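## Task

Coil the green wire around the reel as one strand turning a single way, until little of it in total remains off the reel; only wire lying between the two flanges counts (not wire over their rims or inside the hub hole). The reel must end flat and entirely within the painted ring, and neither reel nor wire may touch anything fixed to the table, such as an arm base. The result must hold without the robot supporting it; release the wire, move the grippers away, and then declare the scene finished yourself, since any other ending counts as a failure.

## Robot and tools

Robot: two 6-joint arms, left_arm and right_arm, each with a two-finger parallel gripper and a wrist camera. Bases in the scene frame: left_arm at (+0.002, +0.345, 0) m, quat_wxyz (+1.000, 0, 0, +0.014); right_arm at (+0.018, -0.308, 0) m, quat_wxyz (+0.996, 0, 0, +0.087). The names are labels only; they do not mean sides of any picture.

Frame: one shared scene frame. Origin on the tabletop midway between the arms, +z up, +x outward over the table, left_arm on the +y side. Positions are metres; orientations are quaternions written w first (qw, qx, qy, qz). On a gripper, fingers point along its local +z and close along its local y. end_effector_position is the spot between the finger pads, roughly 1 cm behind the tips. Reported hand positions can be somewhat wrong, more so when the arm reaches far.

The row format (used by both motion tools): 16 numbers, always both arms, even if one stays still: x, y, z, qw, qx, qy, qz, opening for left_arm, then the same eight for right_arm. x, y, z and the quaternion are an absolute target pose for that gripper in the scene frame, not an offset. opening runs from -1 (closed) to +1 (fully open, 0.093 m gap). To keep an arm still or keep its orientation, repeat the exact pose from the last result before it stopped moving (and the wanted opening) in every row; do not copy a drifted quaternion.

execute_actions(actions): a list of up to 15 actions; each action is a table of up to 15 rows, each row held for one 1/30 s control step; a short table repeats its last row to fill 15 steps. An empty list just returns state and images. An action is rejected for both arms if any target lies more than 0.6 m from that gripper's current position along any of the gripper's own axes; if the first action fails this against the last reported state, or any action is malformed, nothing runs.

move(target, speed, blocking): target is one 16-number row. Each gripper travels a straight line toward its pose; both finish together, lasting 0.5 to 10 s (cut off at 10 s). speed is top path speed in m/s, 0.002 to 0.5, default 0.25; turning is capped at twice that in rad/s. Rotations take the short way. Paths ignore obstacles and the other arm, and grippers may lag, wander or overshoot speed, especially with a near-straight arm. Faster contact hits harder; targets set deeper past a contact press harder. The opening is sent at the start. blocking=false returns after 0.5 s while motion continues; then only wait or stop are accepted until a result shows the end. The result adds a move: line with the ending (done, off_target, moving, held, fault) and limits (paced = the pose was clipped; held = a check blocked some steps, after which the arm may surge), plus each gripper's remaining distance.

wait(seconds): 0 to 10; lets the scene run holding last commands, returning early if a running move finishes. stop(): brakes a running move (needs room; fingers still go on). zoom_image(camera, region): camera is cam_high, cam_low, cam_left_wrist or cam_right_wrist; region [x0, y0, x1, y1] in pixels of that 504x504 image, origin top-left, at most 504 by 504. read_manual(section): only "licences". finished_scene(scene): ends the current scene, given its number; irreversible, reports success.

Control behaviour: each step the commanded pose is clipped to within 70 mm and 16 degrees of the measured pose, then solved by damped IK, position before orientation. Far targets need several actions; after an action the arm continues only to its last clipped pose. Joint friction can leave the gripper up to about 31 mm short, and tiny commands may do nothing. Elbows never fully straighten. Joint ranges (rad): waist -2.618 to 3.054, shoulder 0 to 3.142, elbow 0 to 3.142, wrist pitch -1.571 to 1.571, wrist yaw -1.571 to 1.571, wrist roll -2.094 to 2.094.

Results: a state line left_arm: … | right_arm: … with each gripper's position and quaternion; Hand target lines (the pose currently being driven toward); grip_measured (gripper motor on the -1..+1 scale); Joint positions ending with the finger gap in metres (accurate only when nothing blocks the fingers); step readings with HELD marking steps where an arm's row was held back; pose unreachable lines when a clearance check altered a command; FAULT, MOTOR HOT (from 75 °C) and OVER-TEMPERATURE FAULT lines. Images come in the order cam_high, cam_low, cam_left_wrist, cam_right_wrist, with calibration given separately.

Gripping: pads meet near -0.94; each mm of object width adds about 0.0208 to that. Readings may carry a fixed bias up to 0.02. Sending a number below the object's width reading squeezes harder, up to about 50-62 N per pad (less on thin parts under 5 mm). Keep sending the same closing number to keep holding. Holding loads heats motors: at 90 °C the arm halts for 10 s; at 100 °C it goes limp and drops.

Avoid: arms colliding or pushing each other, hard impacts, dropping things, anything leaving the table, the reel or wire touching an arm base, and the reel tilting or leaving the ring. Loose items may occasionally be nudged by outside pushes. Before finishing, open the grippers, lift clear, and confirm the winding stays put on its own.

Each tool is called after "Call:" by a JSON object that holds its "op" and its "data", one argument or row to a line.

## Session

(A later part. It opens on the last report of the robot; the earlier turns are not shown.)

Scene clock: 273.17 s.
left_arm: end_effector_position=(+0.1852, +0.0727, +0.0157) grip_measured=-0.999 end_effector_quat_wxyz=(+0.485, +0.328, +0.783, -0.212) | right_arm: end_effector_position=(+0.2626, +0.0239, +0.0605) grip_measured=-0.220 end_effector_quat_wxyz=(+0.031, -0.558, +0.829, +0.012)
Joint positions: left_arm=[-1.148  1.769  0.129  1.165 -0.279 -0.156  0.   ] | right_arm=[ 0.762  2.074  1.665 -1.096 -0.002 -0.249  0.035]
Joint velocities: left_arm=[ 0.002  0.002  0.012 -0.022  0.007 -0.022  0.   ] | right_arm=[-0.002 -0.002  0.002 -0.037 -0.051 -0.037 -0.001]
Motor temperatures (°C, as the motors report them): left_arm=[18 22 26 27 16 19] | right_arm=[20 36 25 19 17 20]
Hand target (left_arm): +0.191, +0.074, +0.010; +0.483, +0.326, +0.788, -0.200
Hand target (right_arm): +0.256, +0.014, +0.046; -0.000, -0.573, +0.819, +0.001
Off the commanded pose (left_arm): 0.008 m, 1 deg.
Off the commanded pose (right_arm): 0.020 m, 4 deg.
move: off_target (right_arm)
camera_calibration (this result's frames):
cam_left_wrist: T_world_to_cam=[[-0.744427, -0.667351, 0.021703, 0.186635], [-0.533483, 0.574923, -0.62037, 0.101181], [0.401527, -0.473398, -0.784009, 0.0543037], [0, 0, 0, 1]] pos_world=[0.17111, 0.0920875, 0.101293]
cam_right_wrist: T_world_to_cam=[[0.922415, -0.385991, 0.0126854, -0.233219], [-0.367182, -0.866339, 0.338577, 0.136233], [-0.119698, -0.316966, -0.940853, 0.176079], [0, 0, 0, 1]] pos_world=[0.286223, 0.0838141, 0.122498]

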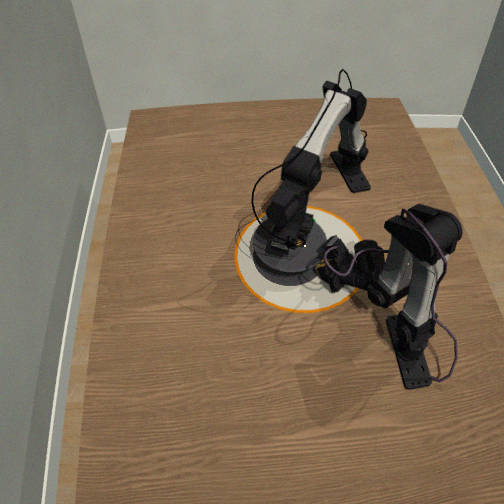

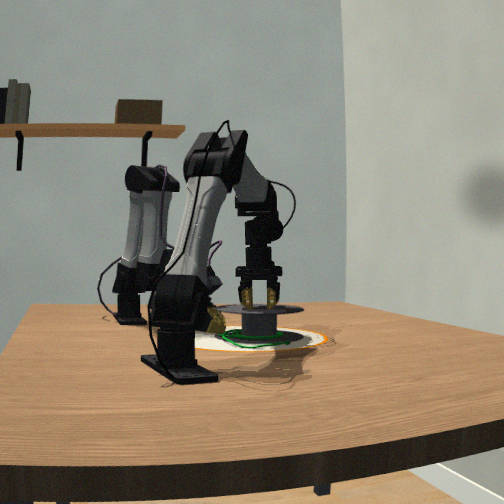

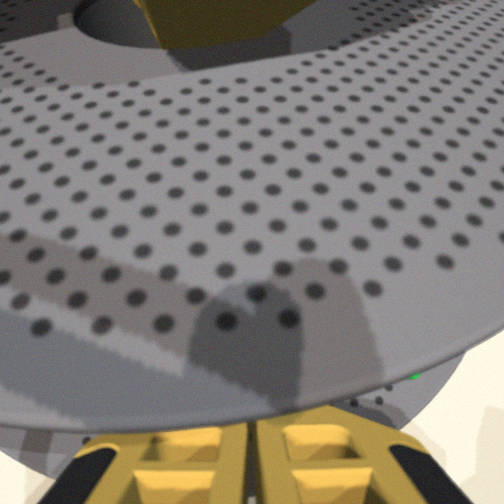

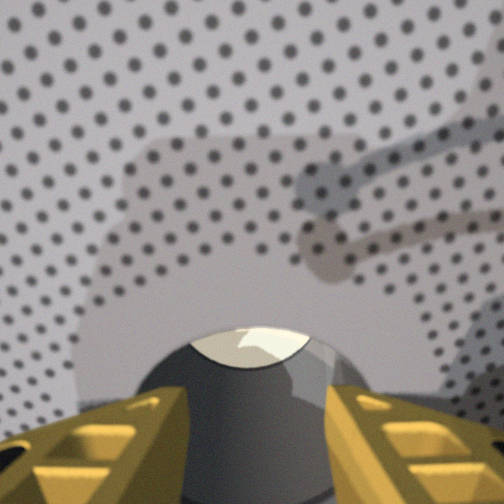

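Call:
{"op": "move", "data": {
  "target": [0.160,0.105,0.035,0.4827,0.3263,0.7877,-0.2000,-1, 0.258,0.018,0.045,0,-0.5736,0.8192,0,-0.21],
  "speed": 0.1
}}

Call:
{"op": "zoom_image", "data": {
  "camera": "cam_high",
  "region": [230, 190, 370, 310]
}}

Call:
{"op": "zoom_image", "data": {
  "camera": "cam_low",
  "region": [180, 300, 330, 360]
}}

Scene clock: 280.30 s.
left_arm: end_effector_position=(+0.1623, +0.1034, +0.0320) grip_measured=-0.999 end_effector_quat_wxyz=(+0.480, +0.329, +0.788, -0.200) | right_arm: end_effector_position=(+0.2630, +0.0243, +0.0616) grip_measured=-0.218 end_effector_quat_wxyz=(+0.033, -0.564, +0.825, +0.012)
Joint positions: left_arm=[-1.213  1.392  0.023  0.86  -0.35  -0.189  0.   ] | right_arm=[ 0.762  2.072  1.665 -1.094 -0.001 -0.264  0.035]
Joint velocities: left_arm=[-0.002 -0.012 -0.017 -0.007 -0.037  0.037  0.   ] | right_arm=[-0.002 -0.002 -0.002 -0.007 -0.022 -0.066  0.   ]
Motor temperatures (°C, as the motors report them): left_arm=[18 22 26 27 16 19] | right_arm=[20 36 25 19 17 20]
Hand target (left_arm): +0.161, +0.105, +0.034; +0.483, +0.326, +0.788, -0.200
Hand target (right_arm): +0.258, +0.017, +0.046; +0.000, -0.573, +0.819, +0.001
Off the commanded pose (left_arm): 0.004 m, 0 deg.
Off the commanded pose (right_arm): 0.018 m, 4 deg.
move: off_target (right_arm)
camera_calibration (this result's frames):
cam_left_wrist: T_world_to_cam=[[-0.736189, -0.67672, 0.00876228, 0.189745], [-0.54299, 0.582879, -0.604495, 0.0816065], [0.403966, -0.44978, -0.796561, 0.0884769], [0, 0, 0, 1]] pos_world=[0.148258, 0.120633, 0.118145]
cam_right_wrist: T_world_to_cam=[[0.927983, -0.372318, 0.0150637, -0.235358], [-0.355519, -0.872559, 0.335032, 0.133624], [-0.111594, -0.316259, -0.942086, 0.175176], [0, 0, 0, 1]] pos_world=[0.285463, 0.0843677, 0.123808]

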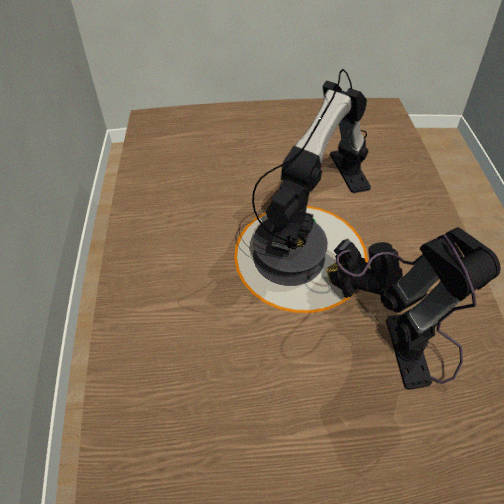

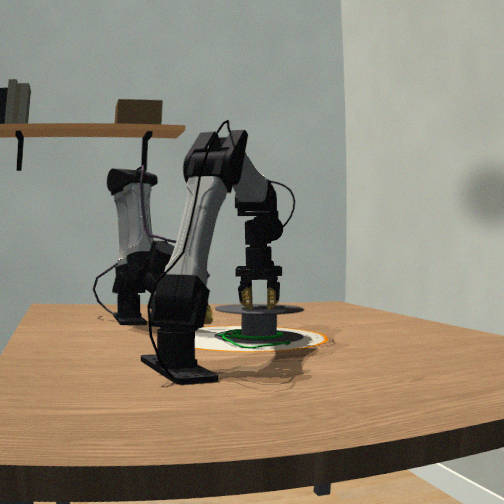

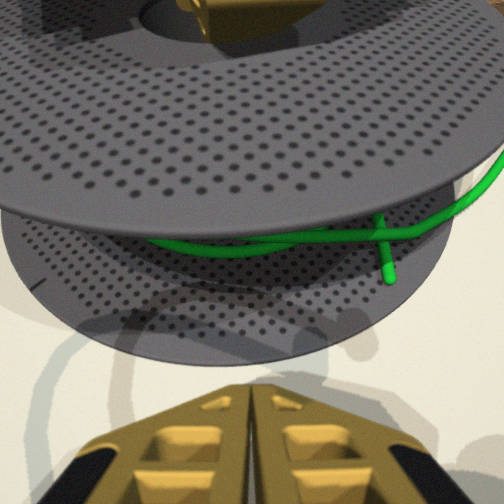

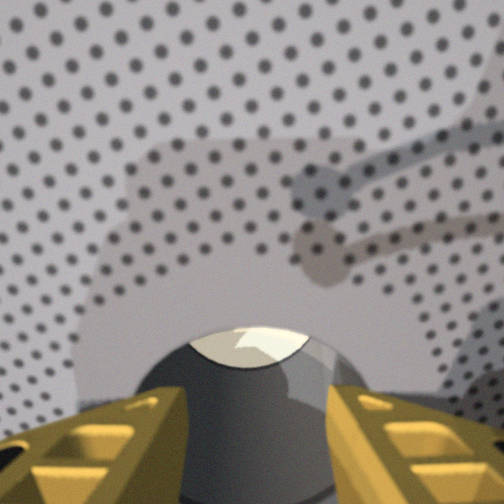

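Region (230, 190, 370, 310) of cam_high's 504x504 image, scaled by 3.600, with more detail than that image has; it fills the top 432 rows of this view, and the rest is white.

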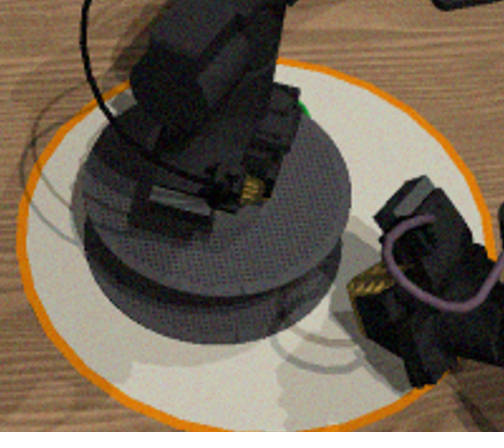

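Region (180, 300, 330, 360) of cam_low's 504x504 image, scaled by 3.360, with more detail than that image has; it fills the top 202 rows of this view, and the rest is white.

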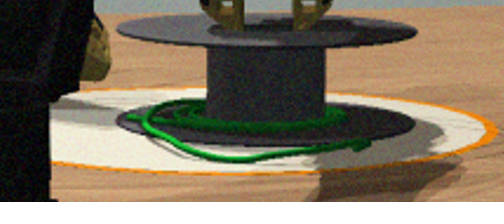

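Call:
{"op": "execute_actions", "data": {
  "actions": []
}}

Scene clock: 282.10 s.
left_arm: end_effector_position=(+0.1622, +0.1037, +0.0315) grip_measured=-0.999 end_effector_quat_wxyz=(+0.480, +0.329, +0.789, -0.199) | right_arm: end_effector_position=(+0.2630, +0.0243, +0.0616) grip_measured=-0.218 end_effector_quat_wxyz=(+0.033, -0.564, +0.825, +0.012)
Joint positions: left_arm=[-1.213  1.392  0.023  0.857 -0.351 -0.19   0.   ] | right_arm=[ 0.762  2.072  1.665 -1.094 -0.001 -0.264  0.035]
Joint velocities: left_arm=[-0.012 -0.012 -0.007  0.007 -0.066  0.066  0.   ] | right_arm=[-0.002  0.002  0.007 -0.007 -0.007  0.037 -0.   ]
Motor temperatures (°C, as the motors report them): left_arm=[18 22 25 27 16 19] | right_arm=[20 36 25 19 17 20]
Hand target (left_arm): +0.161, +0.105, +0.034; +0.483, +0.326, +0.788, -0.200
Hand target (right_arm): +0.258, +0.017, +0.046; +0.000, -0.573, +0.819, +0.001
Off the commanded pose (left_arm): 0.004 m, 0 deg.
Off the commanded pose (right_arm): 0.018 m, 4 deg.
camera_calibration (this result's frames):
cam_left_wrist: T_world_to_cam=[[-0.735715, -0.67724, 0.00832689, 0.189915], [-0.544179, 0.583756, -0.602576, 0.0811099], [0.403228, -0.447856, -0.798018, 0.088217], [0, 0, 0, 1]] pos_world=[0.14829, 0.120778, 0.117692]
cam_right_wrist: T_world_to_cam=[[0.927983, -0.372318, 0.0150637, -0.235358], [-0.355519, -0.872559, 0.335032, 0.133624], [-0.111594, -0.316259, -0.942086, 0.175176], [0, 0, 0, 1]] pos_world=[0.285463, 0.0843677, 0.123808]

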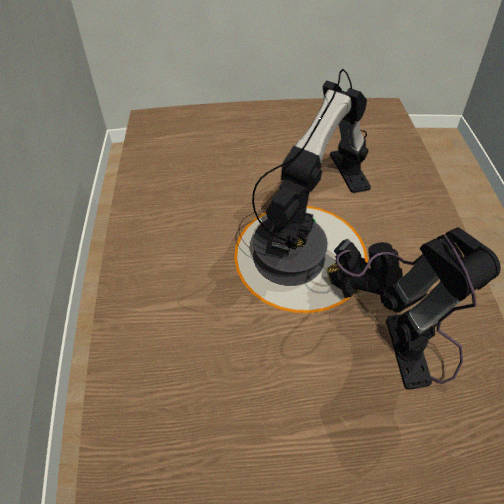

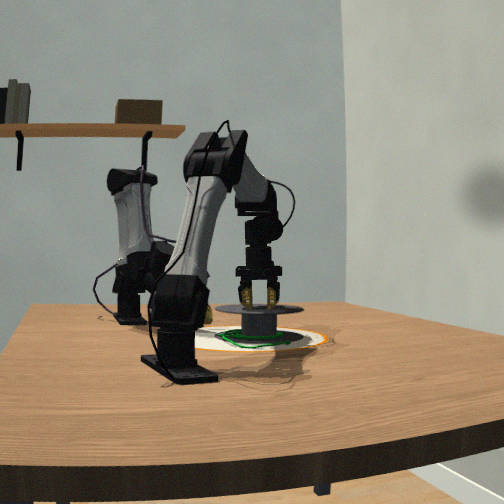

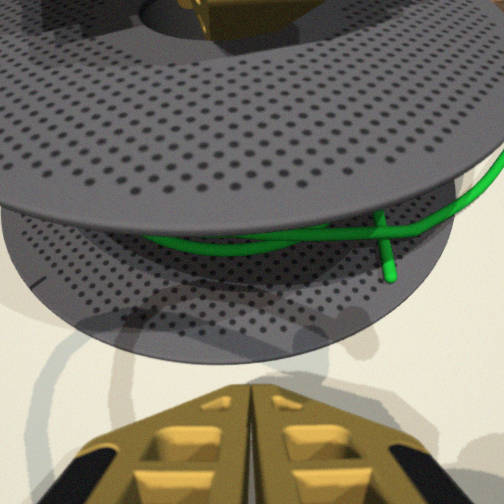

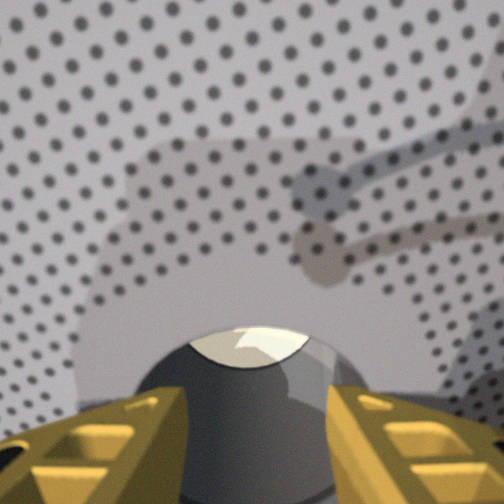

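Call:
{"op": "move", "data": {
  "target": [0.155,0.110,0.034,0.483,0.326,0.788,-0.200,-1, 0.250,0.018,0.046,0,-0.0872,0.9962,0,-0.21],
  "speed": 0.3
}}

Scene clock: 285.73 s.
left_arm: end_effector_position=(+0.1574, +0.1058, +0.0340) grip_measured=-0.999 end_effector_quat_wxyz=(+0.482, +0.327, +0.787, -0.202) | right_arm: end_effector_position=(+0.2622, +0.0248, +0.0620) grip_measured=-0.214 end_effector_quat_wxyz=(+0.029, -0.099, +0.994, +0.021)
Joint positions: left_arm=[-1.239  1.347  0.01   0.828 -0.373 -0.203  0.   ] | right_arm=[ 0.771  2.071  1.665 -1.095  0.015  0.746  0.035]
Joint velocities: left_arm=[ 0.027 -0.012  0.007  0.037  0.022  0.051  0.   ] | right_arm=[-0.002 -0.012 -0.012 -0.007 -0.007  0.125 -0.001]
Motor temperatures (°C, as the motors report them): left_arm=[18 22 25 27 16 19] | right_arm=[20 36 25 19 17 20]
Hand target (left_arm): +0.155, +0.110, +0.033; +0.483, +0.326, +0.788, -0.200
Hand target (right_arm): +0.250, +0.017, +0.047; +0.001, -0.087, +0.996, -0.000
Off the commanded pose (left_arm): 0.005 m, 0 deg.
Off the commanded pose (right_arm): 0.021 m, 4 deg.
move: off_target (right_arm)
camera_calibration (this result's frames):
cam_left_wrist: T_world_to_cam=[[-0.735656, -0.677268, 0.0108832, 0.187719], [-0.542378, 0.579361, -0.608413, 0.0791627], [0.405754, -0.453486, -0.793546, 0.0931062], [0, 0, 0, 1]] pos_world=[0.143255, 0.123495, 0.120005]
cam_right_wrist: T_world_to_cam=[[0.188101, -0.98139, -0.0386234, -0.0220086], [-0.920852, -0.1899, 0.340544, 0.264607], [-0.341541, -0.02849, -0.939435, 0.22868], [0, 0, 0, 1]] pos_world=[0.325907, 0.0351649, 0.12387]

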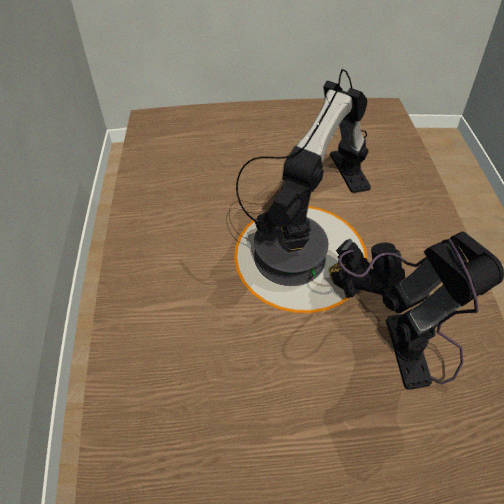

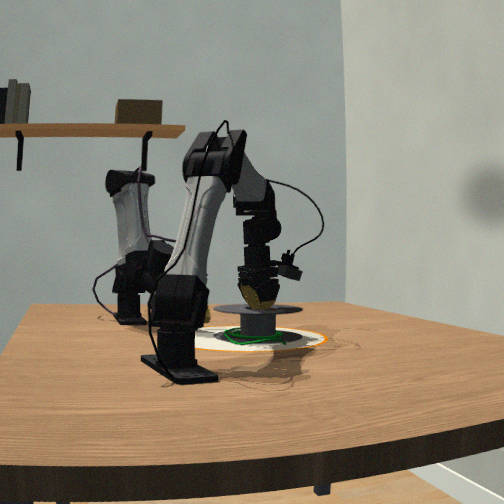

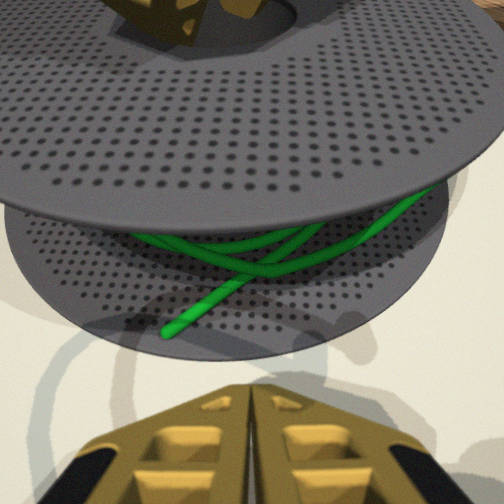

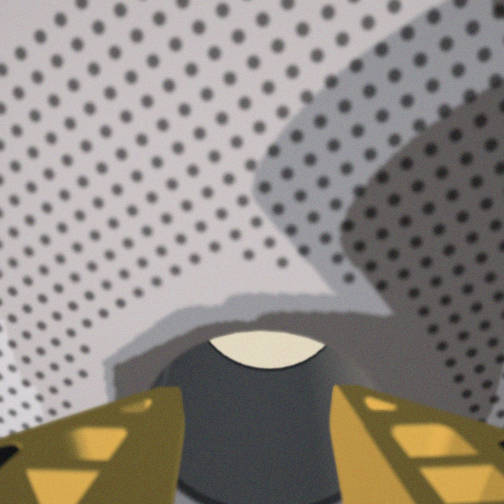

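Call:
{"op": "move", "data": {
  "target": [0.196,0.078,0.032,0.483,0.326,0.788,-0.200,-1, 0.258,0.020,0.046,0,-0.0872,0.9962,0,-0.21],
  "speed": 0.1
}}

Scene clock: 287.60 s.
left_arm: end_effector_position=(+0.1908, +0.0836, +0.0291) grip_measured=-0.999 end_effector_quat_wxyz=(+0.477, +0.327, +0.793, -0.193) | right_arm: end_effector_position=(+0.2623, +0.0250, +0.0631) grip_measured=-0.214 end_effector_quat_wxyz=(+0.028, -0.097, +0.995, +0.020)
Joint positions: left_arm=[-1.114  1.556  0.138  0.907 -0.273 -0.142  0.   ] | right_arm=[ 0.771  2.076  1.678 -1.107  0.015  0.751  0.035]
Joint velocities: left_arm=[ 0.012 -0.002 -0.017  0.066  0.007  0.037  0.   ] | right_arm=[ 0.002 -0.007 -0.007  0.022 -0.007  0.066 -0.   ]
Motor temperatures (°C, as the motors report them): left_arm=[18 22 25 27 16 19] | right_arm=[20 36 25 19 17 20]
Hand target (left_arm): +0.195, +0.077, +0.033; +0.483, +0.326, +0.788, -0.200
Hand target (right_arm): +0.258, +0.019, +0.047; +0.000, -0.087, +0.996, +0.001
Off the commanded pose (left_arm): 0.008 m, 1 deg.
Off the commanded pose (right_arm): 0.018 m, 4 deg.
move: off_target (right_arm)
camera_calibration (this result's frames):
cam_left_wrist: T_world_to_cam=[[-0.728912, -0.684602, 0.00282163, 0.196861], [-0.552425, 0.585736, -0.593076, 0.108079], [0.404369, -0.433859, -0.805141, 0.0645396], [0, 0, 0, 1]] pos_world=[0.177102, 0.0994667, 0.115507]
cam_right_wrist: T_world_to_cam=[[0.183127, -0.982448, -0.0355151, -0.0206657], [-0.920703, -0.184058, 0.344134, 0.263991], [-0.34463, -0.0303212, -0.938249, 0.230541], [0, 0, 0, 1]] pos_world=[0.326294, 0.0352771, 0.124723]

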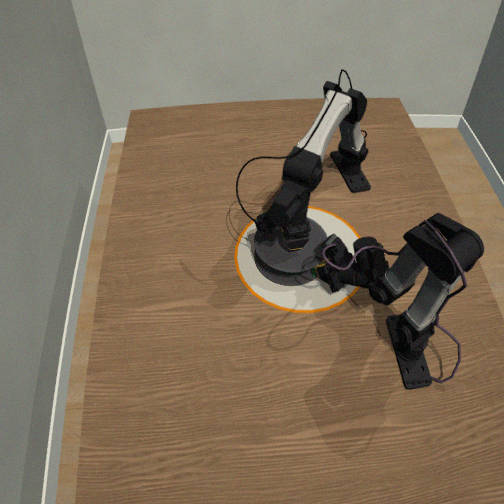

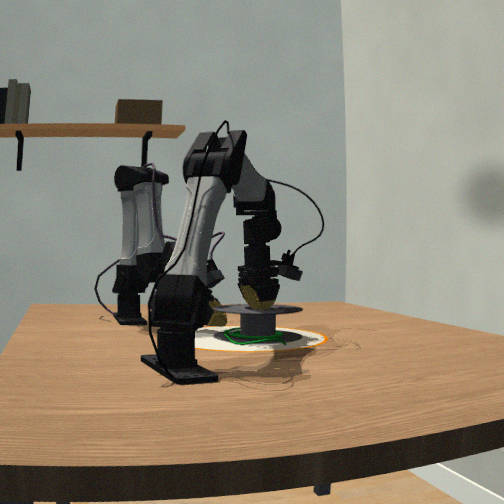

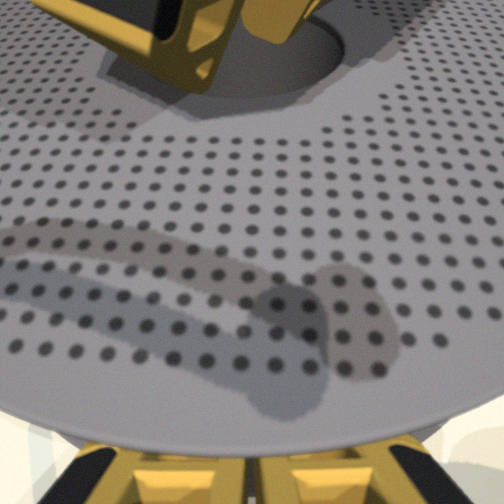

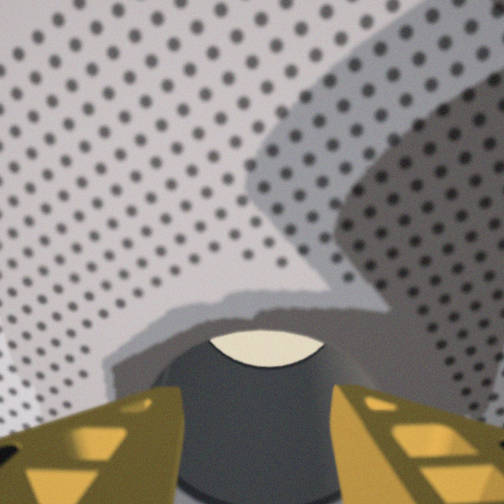

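Call:
{"op": "move", "data": {
  "target": [0.194,0.080,0.010,0.483,0.326,0.788,-0.200,-1, 0.258,0.020,0.046,0,-0.0872,0.9962,0,-0.21],
  "speed": 0.05
}}

Call:
{"op": "zoom_image", "data": {
  "camera": "cam_low",
  "region": [170, 280, 350, 370]
}}

Scene clock: 289.03 s.
left_arm: end_effector_position=(+0.1944, +0.0766, +0.0159) grip_measured=-0.999 end_effector_quat_wxyz=(+0.487, +0.323, +0.786, -0.201) | right_arm: end_effector_position=(+0.2622, +0.0249, +0.0631) grip_measured=-0.214 end_effector_quat_wxyz=(+0.027, -0.095, +0.995, +0.019)
Joint positions: left_arm=[-1.114  1.761  0.138  1.143 -0.272 -0.141  0.   ] | right_arm=[ 0.771  2.076  1.678 -1.108  0.015  0.754  0.035]
Joint velocities: left_arm=[-0.002  0.017  0.012  0.037 -0.037  0.007  0.   ] | right_arm=[-0.007 -0.012  0.002  0.051  0.037 -0.037  0.001]
Motor temperatures (°C, as the motors report them): left_arm=[18 22 25 28 16 19] | right_arm=[20 36 25 19 17 20]
Hand target (left_arm): +0.194, +0.080, +0.011; +0.483, +0.326, +0.788, -0.200
Hand target (right_arm): +0.258, +0.019, +0.047; +0.000, -0.087, +0.996, +0.001
Off the commanded pose (left_arm): 0.007 m, 1 deg.
Off the commanded pose (right_arm): 0.018 m, 4 deg.
move: off_target (right_arm)
camera_calibration (this result's frames):
cam_left_wrist: T_world_to_cam=[[-0.730144, -0.683215, 0.0103779, 0.19469], [-0.542579, 0.570482, -0.61657, 0.10599], [0.415329, -0.455815, -0.787232, 0.0487239], [0, 0, 0, 1]] pos_world=[0.179423, 0.0947587, 0.101687]
cam_right_wrist: T_world_to_cam=[[0.179739, -0.983085, -0.0351876, -0.0199097], [-0.921122, -0.180751, 0.344766, 0.263856], [-0.345294, -0.0295558, -0.938029, 0.230629], [0, 0, 0, 1]] pos_world=[0.326257, 0.0349356, 0.124668]

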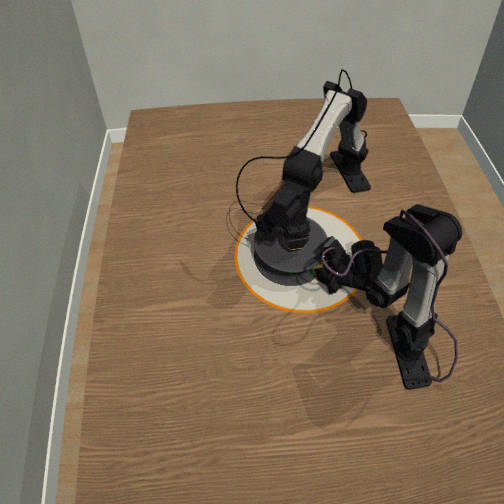

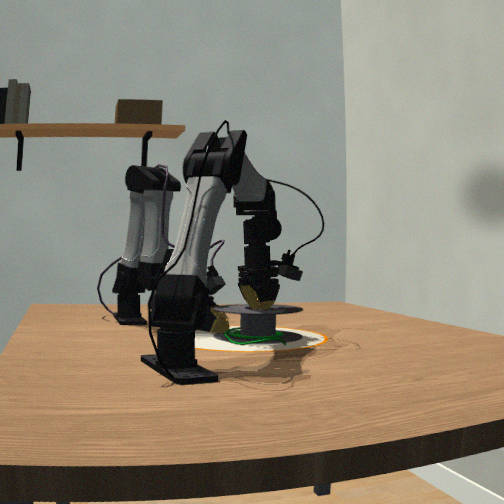

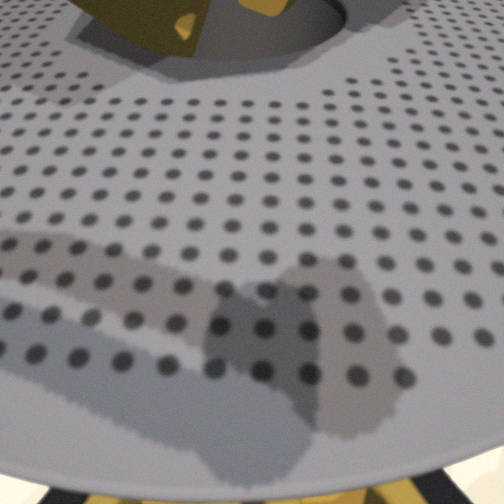

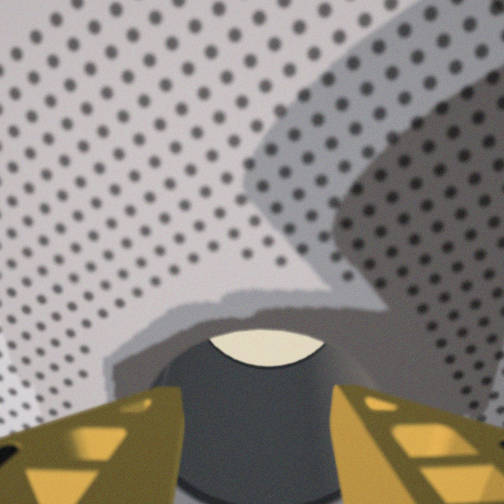

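Region (170, 280, 350, 370) of cam_low's 504x504 image, scaled by 2.800, with more detail than that image has.

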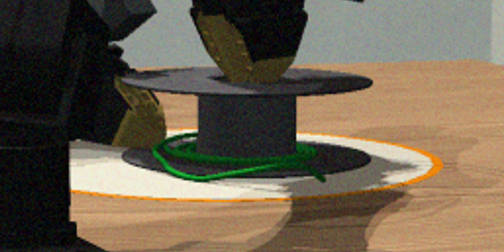

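Call:
{"op": "move", "data": {
  "target": [0.194,0.080,0.010,0.483,0.326,0.788,-0.200,-1, 0.256,0.020,0.046,0,0.5,0.866,0,-0.21],
  "speed": 0.3
}}

Call:
{"op": "zoom_image", "data": {
  "camera": "cam_low",
  "region": [170, 280, 350, 370]
}}

Scene clock: 292.17 s.
left_arm: end_effector_position=(+0.1945, +0.0761, +0.0165) grip_measured=-0.999 end_effector_quat_wxyz=(+0.488, +0.323, +0.785, -0.203) | right_arm: end_effector_position=(+0.2611, +0.0233, +0.0630) grip_measured=-0.214 end_effector_quat_wxyz=(+0.011, +0.488, +0.872, +0.027)
Joint positions: left_arm=[-1.114  1.763  0.138  1.149 -0.271 -0.141  0.   ] | right_arm=[ 0.771  2.076  1.678 -1.116  0.015  1.965  0.035]
Joint velocities: left_arm=[-0.002  0.002 -0.007 -0.007 -0.037 -0.022  0.   ] | right_arm=[-0.007  0.002  0.012 -0.051 -0.022  0.11  -0.001]
Motor temperatures (°C, as the motors report them): left_arm=[18 22 25 28 16 19] | right_arm=[20 36 25 19 17 20]
Hand target (left_arm): +0.194, +0.080, +0.010; +0.482, +0.326, +0.788, -0.200
Hand target (right_arm): +0.256, +0.019, +0.047; +0.000, +0.500, +0.866, +0.000
Off the commanded pose (left_arm): 0.008 m, 1 deg.
Off the commanded pose (right_arm): 0.018 m, 4 deg.
move: off_target (right_arm)
camera_calibration (this result's frames):
cam_left_wrist: T_world_to_cam=[[-0.730623, -0.682681, 0.0117246, 0.194472], [-0.541287, 0.568662, -0.61938, 0.10664], [0.416172, -0.45888, -0.785004, 0.0490006], [0, 0, 0, 1]] pos_world=[0.179415, 0.0946055, 0.102236]
cam_right_wrist: T_world_to_cam=[[-0.856586, -0.512533, -0.059749, 0.239905], [-0.490007, 0.771668, 0.405489, 0.124005], [-0.16172, 0.376613, -0.912145, 0.171062], [0, 0, 0, 1]] pos_world=[0.293927, -0.0371558, 0.120085]

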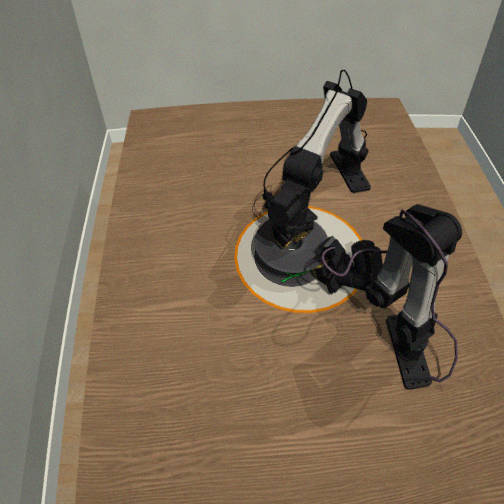

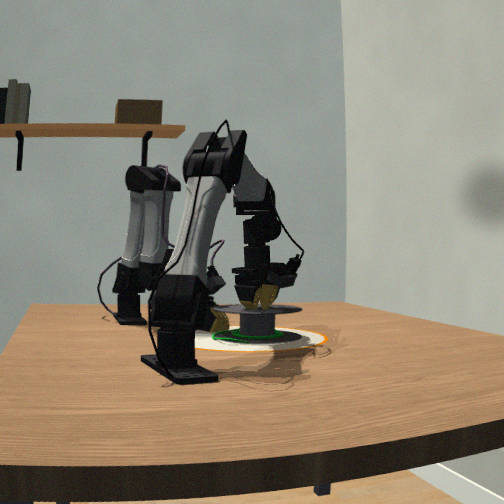

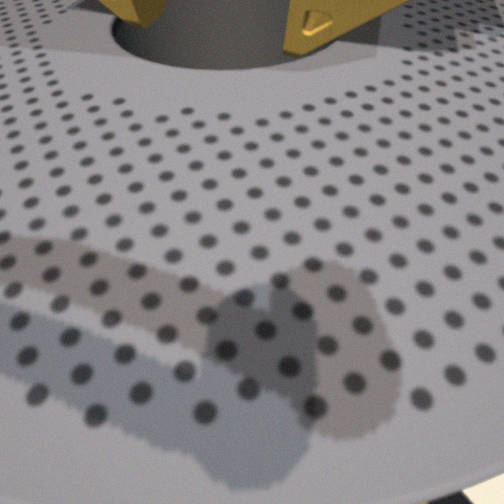

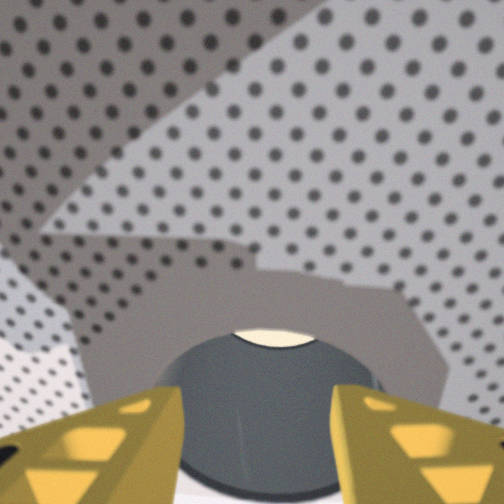

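Region (170, 280, 350, 370) of cam_low's 504x504 image, scaled by 2.800, with more detail than that image has.

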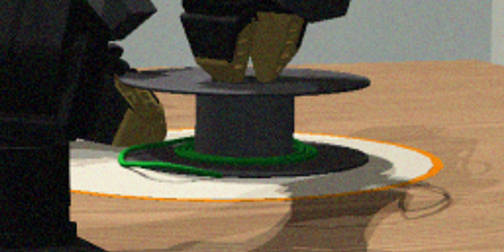

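Call:
{"op": "zoom_image", "data": {
  "camera": "cam_high",
  "region": [230, 200, 370, 310]
}}

Region (230, 200, 370, 310) of cam_high's 504x504 image, scaled by 3.600, with more detail than that image has; it fills the top 396 rows of this view, and the rest is white.

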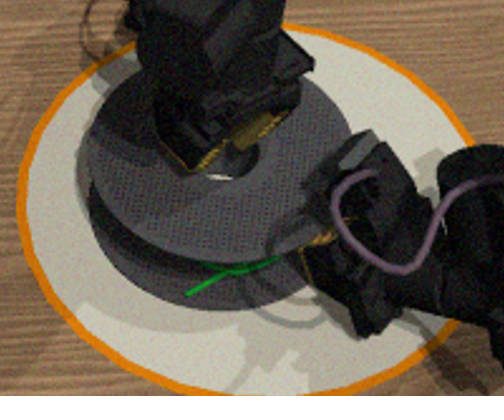

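Call:
{"op": "execute_actions", "data": {
  "actions": [
    [[0.194,0.080,0.010,0.483,0.326,0.788,-0.200,-1, 0.256,0.020,0.048,0,0.5,0.866,0,-1]]
  ]
}}

Call:
{"op": "move", "data": {
  "target": [0.194,0.080,0.010,0.483,0.326,0.788,-0.200,-1, 0.256,0.020,0.050,0,-0.4617,0.8870,0,-1],
  "speed": 0.5
}}

Call:
{"op": "move", "data": {
  "target": [0.194,0.080,0.010,0.483,0.326,0.788,-0.200,-1, 0.256,0.020,0.048,0,-0.9848,0.1736,0,-1],
  "speed": 0.5
}}

Scene clock: 294.30 s.
left_arm: end_effector_position=(+0.1945, +0.0761, +0.0166) grip_measured=-0.999 end_effector_quat_wxyz=(+0.488, +0.323, +0.785, -0.203) | right_arm: end_effector_position=(+0.2590, +0.0213, +0.0534) grip_measured=-0.998 end_effector_quat_wxyz=(+0.008, +0.497, +0.868, +0.013)
Joint positions: left_arm=[-1.114  1.763  0.138  1.149 -0.271 -0.141  0.   ] | right_arm=[ 0.771  2.1    1.678 -1.122  0.012  1.985  0.   ]
Joint velocities: left_arm=[-0.002  0.002 -0.002  0.051  0.007 -0.007  0.   ] | right_arm=[ 0.007 -0.007 -0.002  0.007  0.007 -0.007  0.   ]
Motor temperatures (°C, as the motors report them): left_arm=[18 22 25 28 16 19] | right_arm=[20 36 25 19 17 20]
Hand target (left_arm): +0.194, +0.080, +0.010; +0.483, +0.326, +0.788, -0.200
Hand target (right_arm): +0.256, +0.020, +0.048; -0.000, +0.500, +0.866, +0.000
Off the commanded pose (left_arm): 0.008 m, 1 deg.
Off the commanded pose (right_arm): 0.006 m, 2 deg.
Step readings (end_effector_position):
0: left_arm (+0.1944, +0.0761, +0.0165) | right_arm (+0.2611, +0.0233, +0.0630)
1: left_arm (+0.1945, +0.0761, +0.0166) | right_arm (+0.2610, +0.0234, +0.0630)
2: left_arm (+0.1945, +0.0761, +0.0166) | right_arm (+0.2606, +0.0230, +0.0618)
4: left_arm (+0.1945, +0.0761, +0.0166) | right_arm (+0.2600, +0.0222, +0.0580)
8: left_arm (+0.1945, +0.0761, +0.0166) | right_arm (+0.2592, +0.0214, +0.0536)
15: end_effector_position above
camera_calibration (this result's frames):
cam_left_wrist: T_world_to_cam=[[-0.730854, -0.682428, 0.0119938, 0.194418], [-0.54108, 0.568586, -0.619631, 0.106684], [0.416034, -0.459349, -0.784802, 0.0490922], [0, 0, 0, 1]] pos_world=[0.179391, 0.0945676, 0.1023]
cam_right_wrist: T_world_to_cam=[[-0.867464, -0.496562, -0.0305427, 0.237454], [-0.466247, 0.790018, 0.398103, 0.122256], [-0.173553, 0.35958, -0.916832, 0.166424], [0, 0, 0, 1]] pos_world=[0.291868, -0.0385165, 0.111165]

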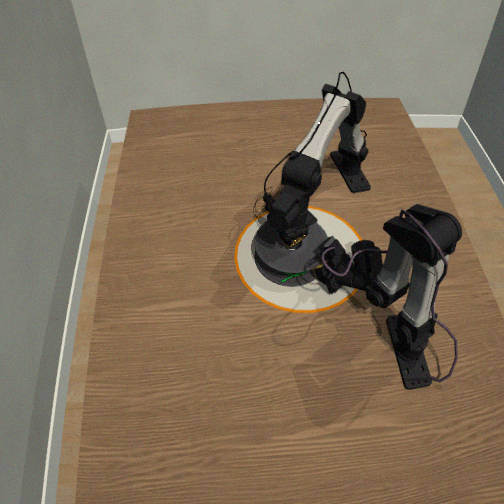

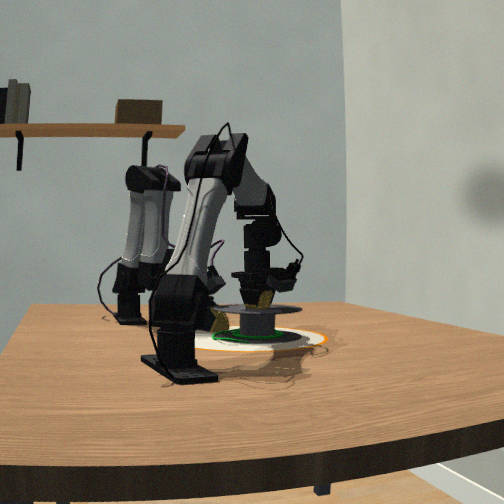

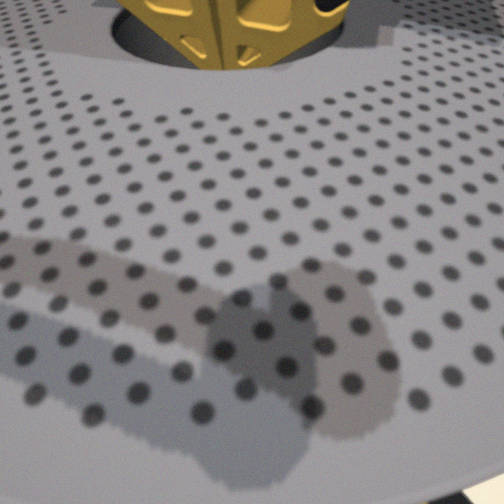

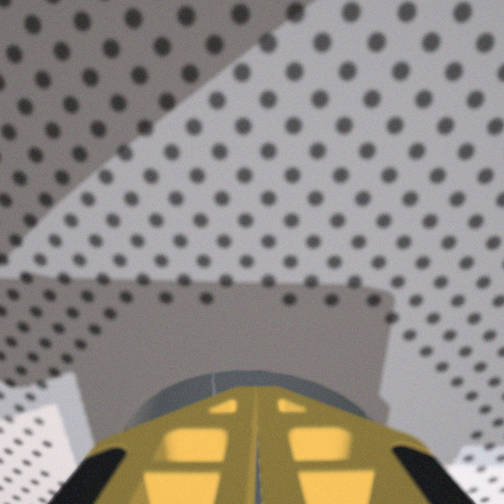

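Scene clock: 297.03 s.
left_arm: end_effector_position=(+0.1945, +0.0761, +0.0166) grip_measured=-0.999 end_effector_quat_wxyz=(+0.488, +0.323, +0.785, -0.203) | right_arm: end_effector_position=(+0.2564, +0.0210, +0.0534) grip_measured=-0.999 end_effector_quat_wxyz=(+0.009, -0.458, +0.889, +0.004)
Joint positions: left_arm=[-1.114  1.763  0.138  1.149 -0.271 -0.141  0.   ] | right_arm=[ 0.771  2.1    1.678 -1.129  0.001 -0.006  0.   ]
Joint velocities: left_arm=[-0.017  0.002 -0.012 -0.066 -0.022  0.037  0.   ] | right_arm=[-0.007 -0.007  0.002 -0.022  0.007  0.037  0.   ]
Motor temperatures (°C, as the motors report them): left_arm=[18 22 25 28 16 19] | right_arm=[20 37 26 19 17 20]
Hand target (left_arm): +0.194, +0.080, +0.010; +0.482, +0.326, +0.788, -0.200
Hand target (right_arm): +0.256, +0.020, +0.050; +0.000, -0.462, +0.887, +0.000
Off the commanded pose (left_arm): 0.008 m, 1 deg.
Off the commanded pose (right_arm): 0.004 m, 1 deg.
move: done
camera_calibration (this result's frames):
cam_left_wrist: T_world_to_cam=[[-0.730854, -0.682428, 0.0119938, 0.194418], [-0.54108, 0.568586, -0.619631, 0.106684], [0.416034, -0.459349, -0.784802, 0.0490922], [0, 0, 0, 1]] pos_world=[0.179391, 0.0945676, 0.1023]
cam_right_wrist: T_world_to_cam=[[0.808125, -0.589011, -0.000763948, -0.194181], [-0.54443, -0.747454, 0.380668, 0.17457], [-0.224789, -0.307212, -0.924711, 0.193594], [0, 0, 0, 1]] pos_world=[0.295481, 0.0755828, 0.112417]

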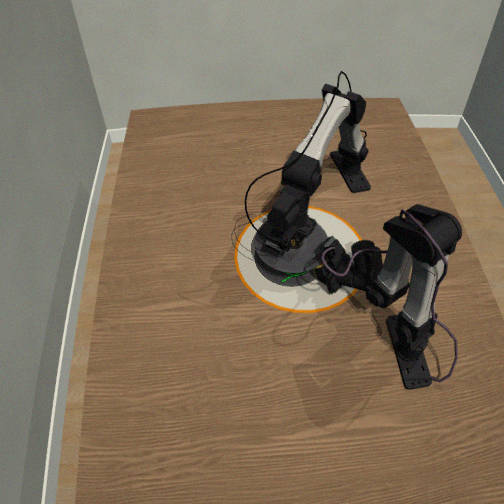

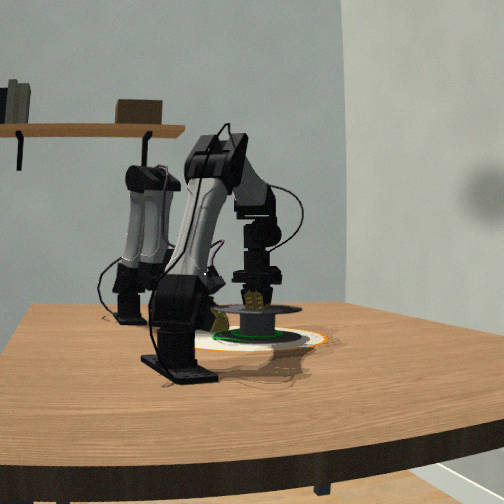

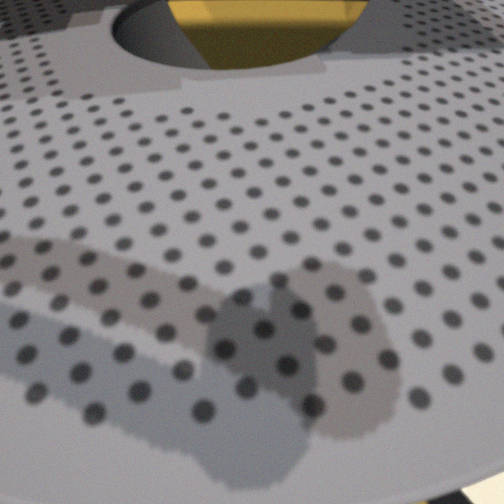

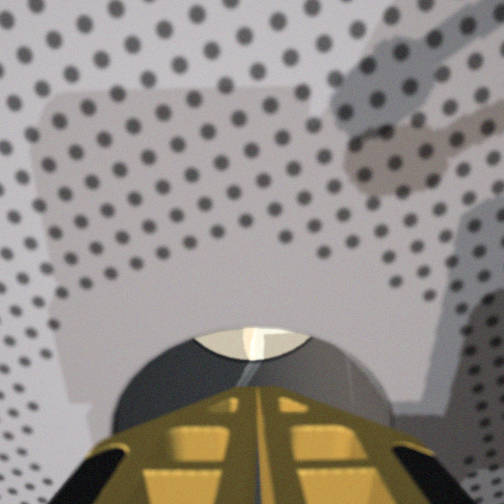

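Scene clock: 299.60 s.
left_arm: end_effector_position=(+0.1832, +0.0673, +0.0161) grip_measured=-0.999 end_effector_quat_wxyz=(+0.479, +0.360, +0.770, -0.218) | right_arm: end_effector_position=(+0.2713, +0.0327, +0.0544) grip_measured=-0.999 end_effector_quat_wxyz=(-0.044, +0.979, -0.200, +0.018)
Joint positions: left_arm=[-1.126  1.763  0.137  1.153 -0.21  -0.096  0.   ] | right_arm=[ 0.757  2.1    1.678 -1.054 -0.005 -1.808  0.   ]
Joint velocities: left_arm=[-0.017 -0.012 -0.007  0.022  0.007  0.007  0.   ] | right_arm=[-0.002 -0.007  0.017 -0.007  0.022  0.007  0.   ]
Motor temperatures (°C, as the motors report them): left_arm=[18 22 25 28 16 19] | right_arm=[20 37 26 19 17 20]
Hand target (left_arm): +0.193, +0.080, +0.010; +0.482, +0.327, +0.788, -0.200
Hand target (right_arm): +0.257, +0.020, +0.049; -0.002, +0.985, -0.174, +0.000
Off the commanded pose (left_arm): 0.018 m, 5 deg.
Off the commanded pose (right_arm): 0.021 m, 6 deg.
move: off_target (left_arm, right_arm); limits=paced
camera_calibration (this result's frames):
cam_left_wrist: T_world_to_cam=[[-0.787122, -0.616797, -0.000675242, 0.186284], [-0.485643, 0.620424, -0.615812, 0.0915476], [0.38025, -0.484391, -0.787893, 0.057611], [0, 0, 0, 1]] pos_world=[0.169181, 0.0860071, 0.101893]
cam_right_wrist: T_world_to_cam=[[0.399157, 0.912269, 0.091866, -0.142514], [0.818822, -0.399757, 0.411978, -0.191882], [0.412558, -0.0892221, -0.906551, 0.0204788], [0, 0, 0, 1]] pos_world=[0.205554, 0.0551327, 0.110708]

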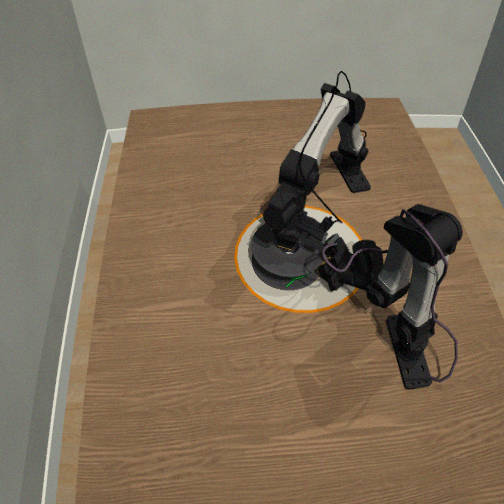

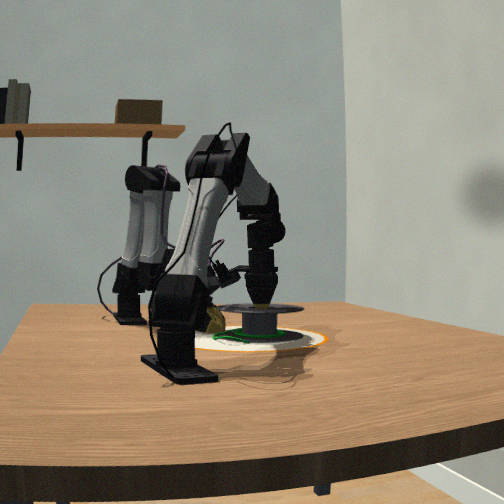

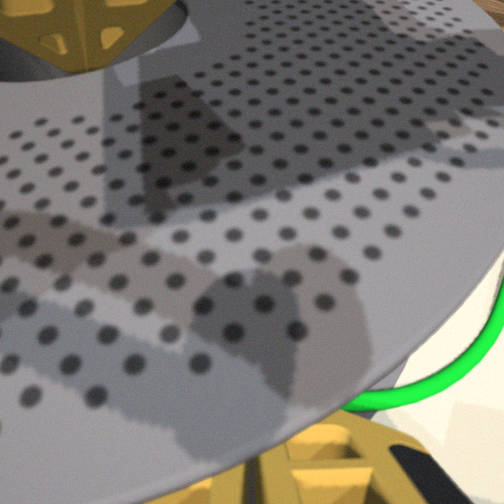

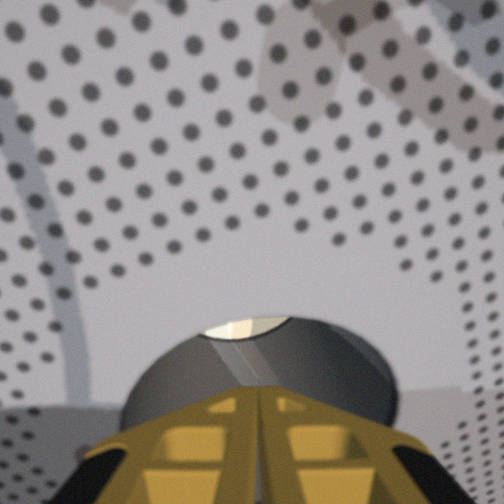

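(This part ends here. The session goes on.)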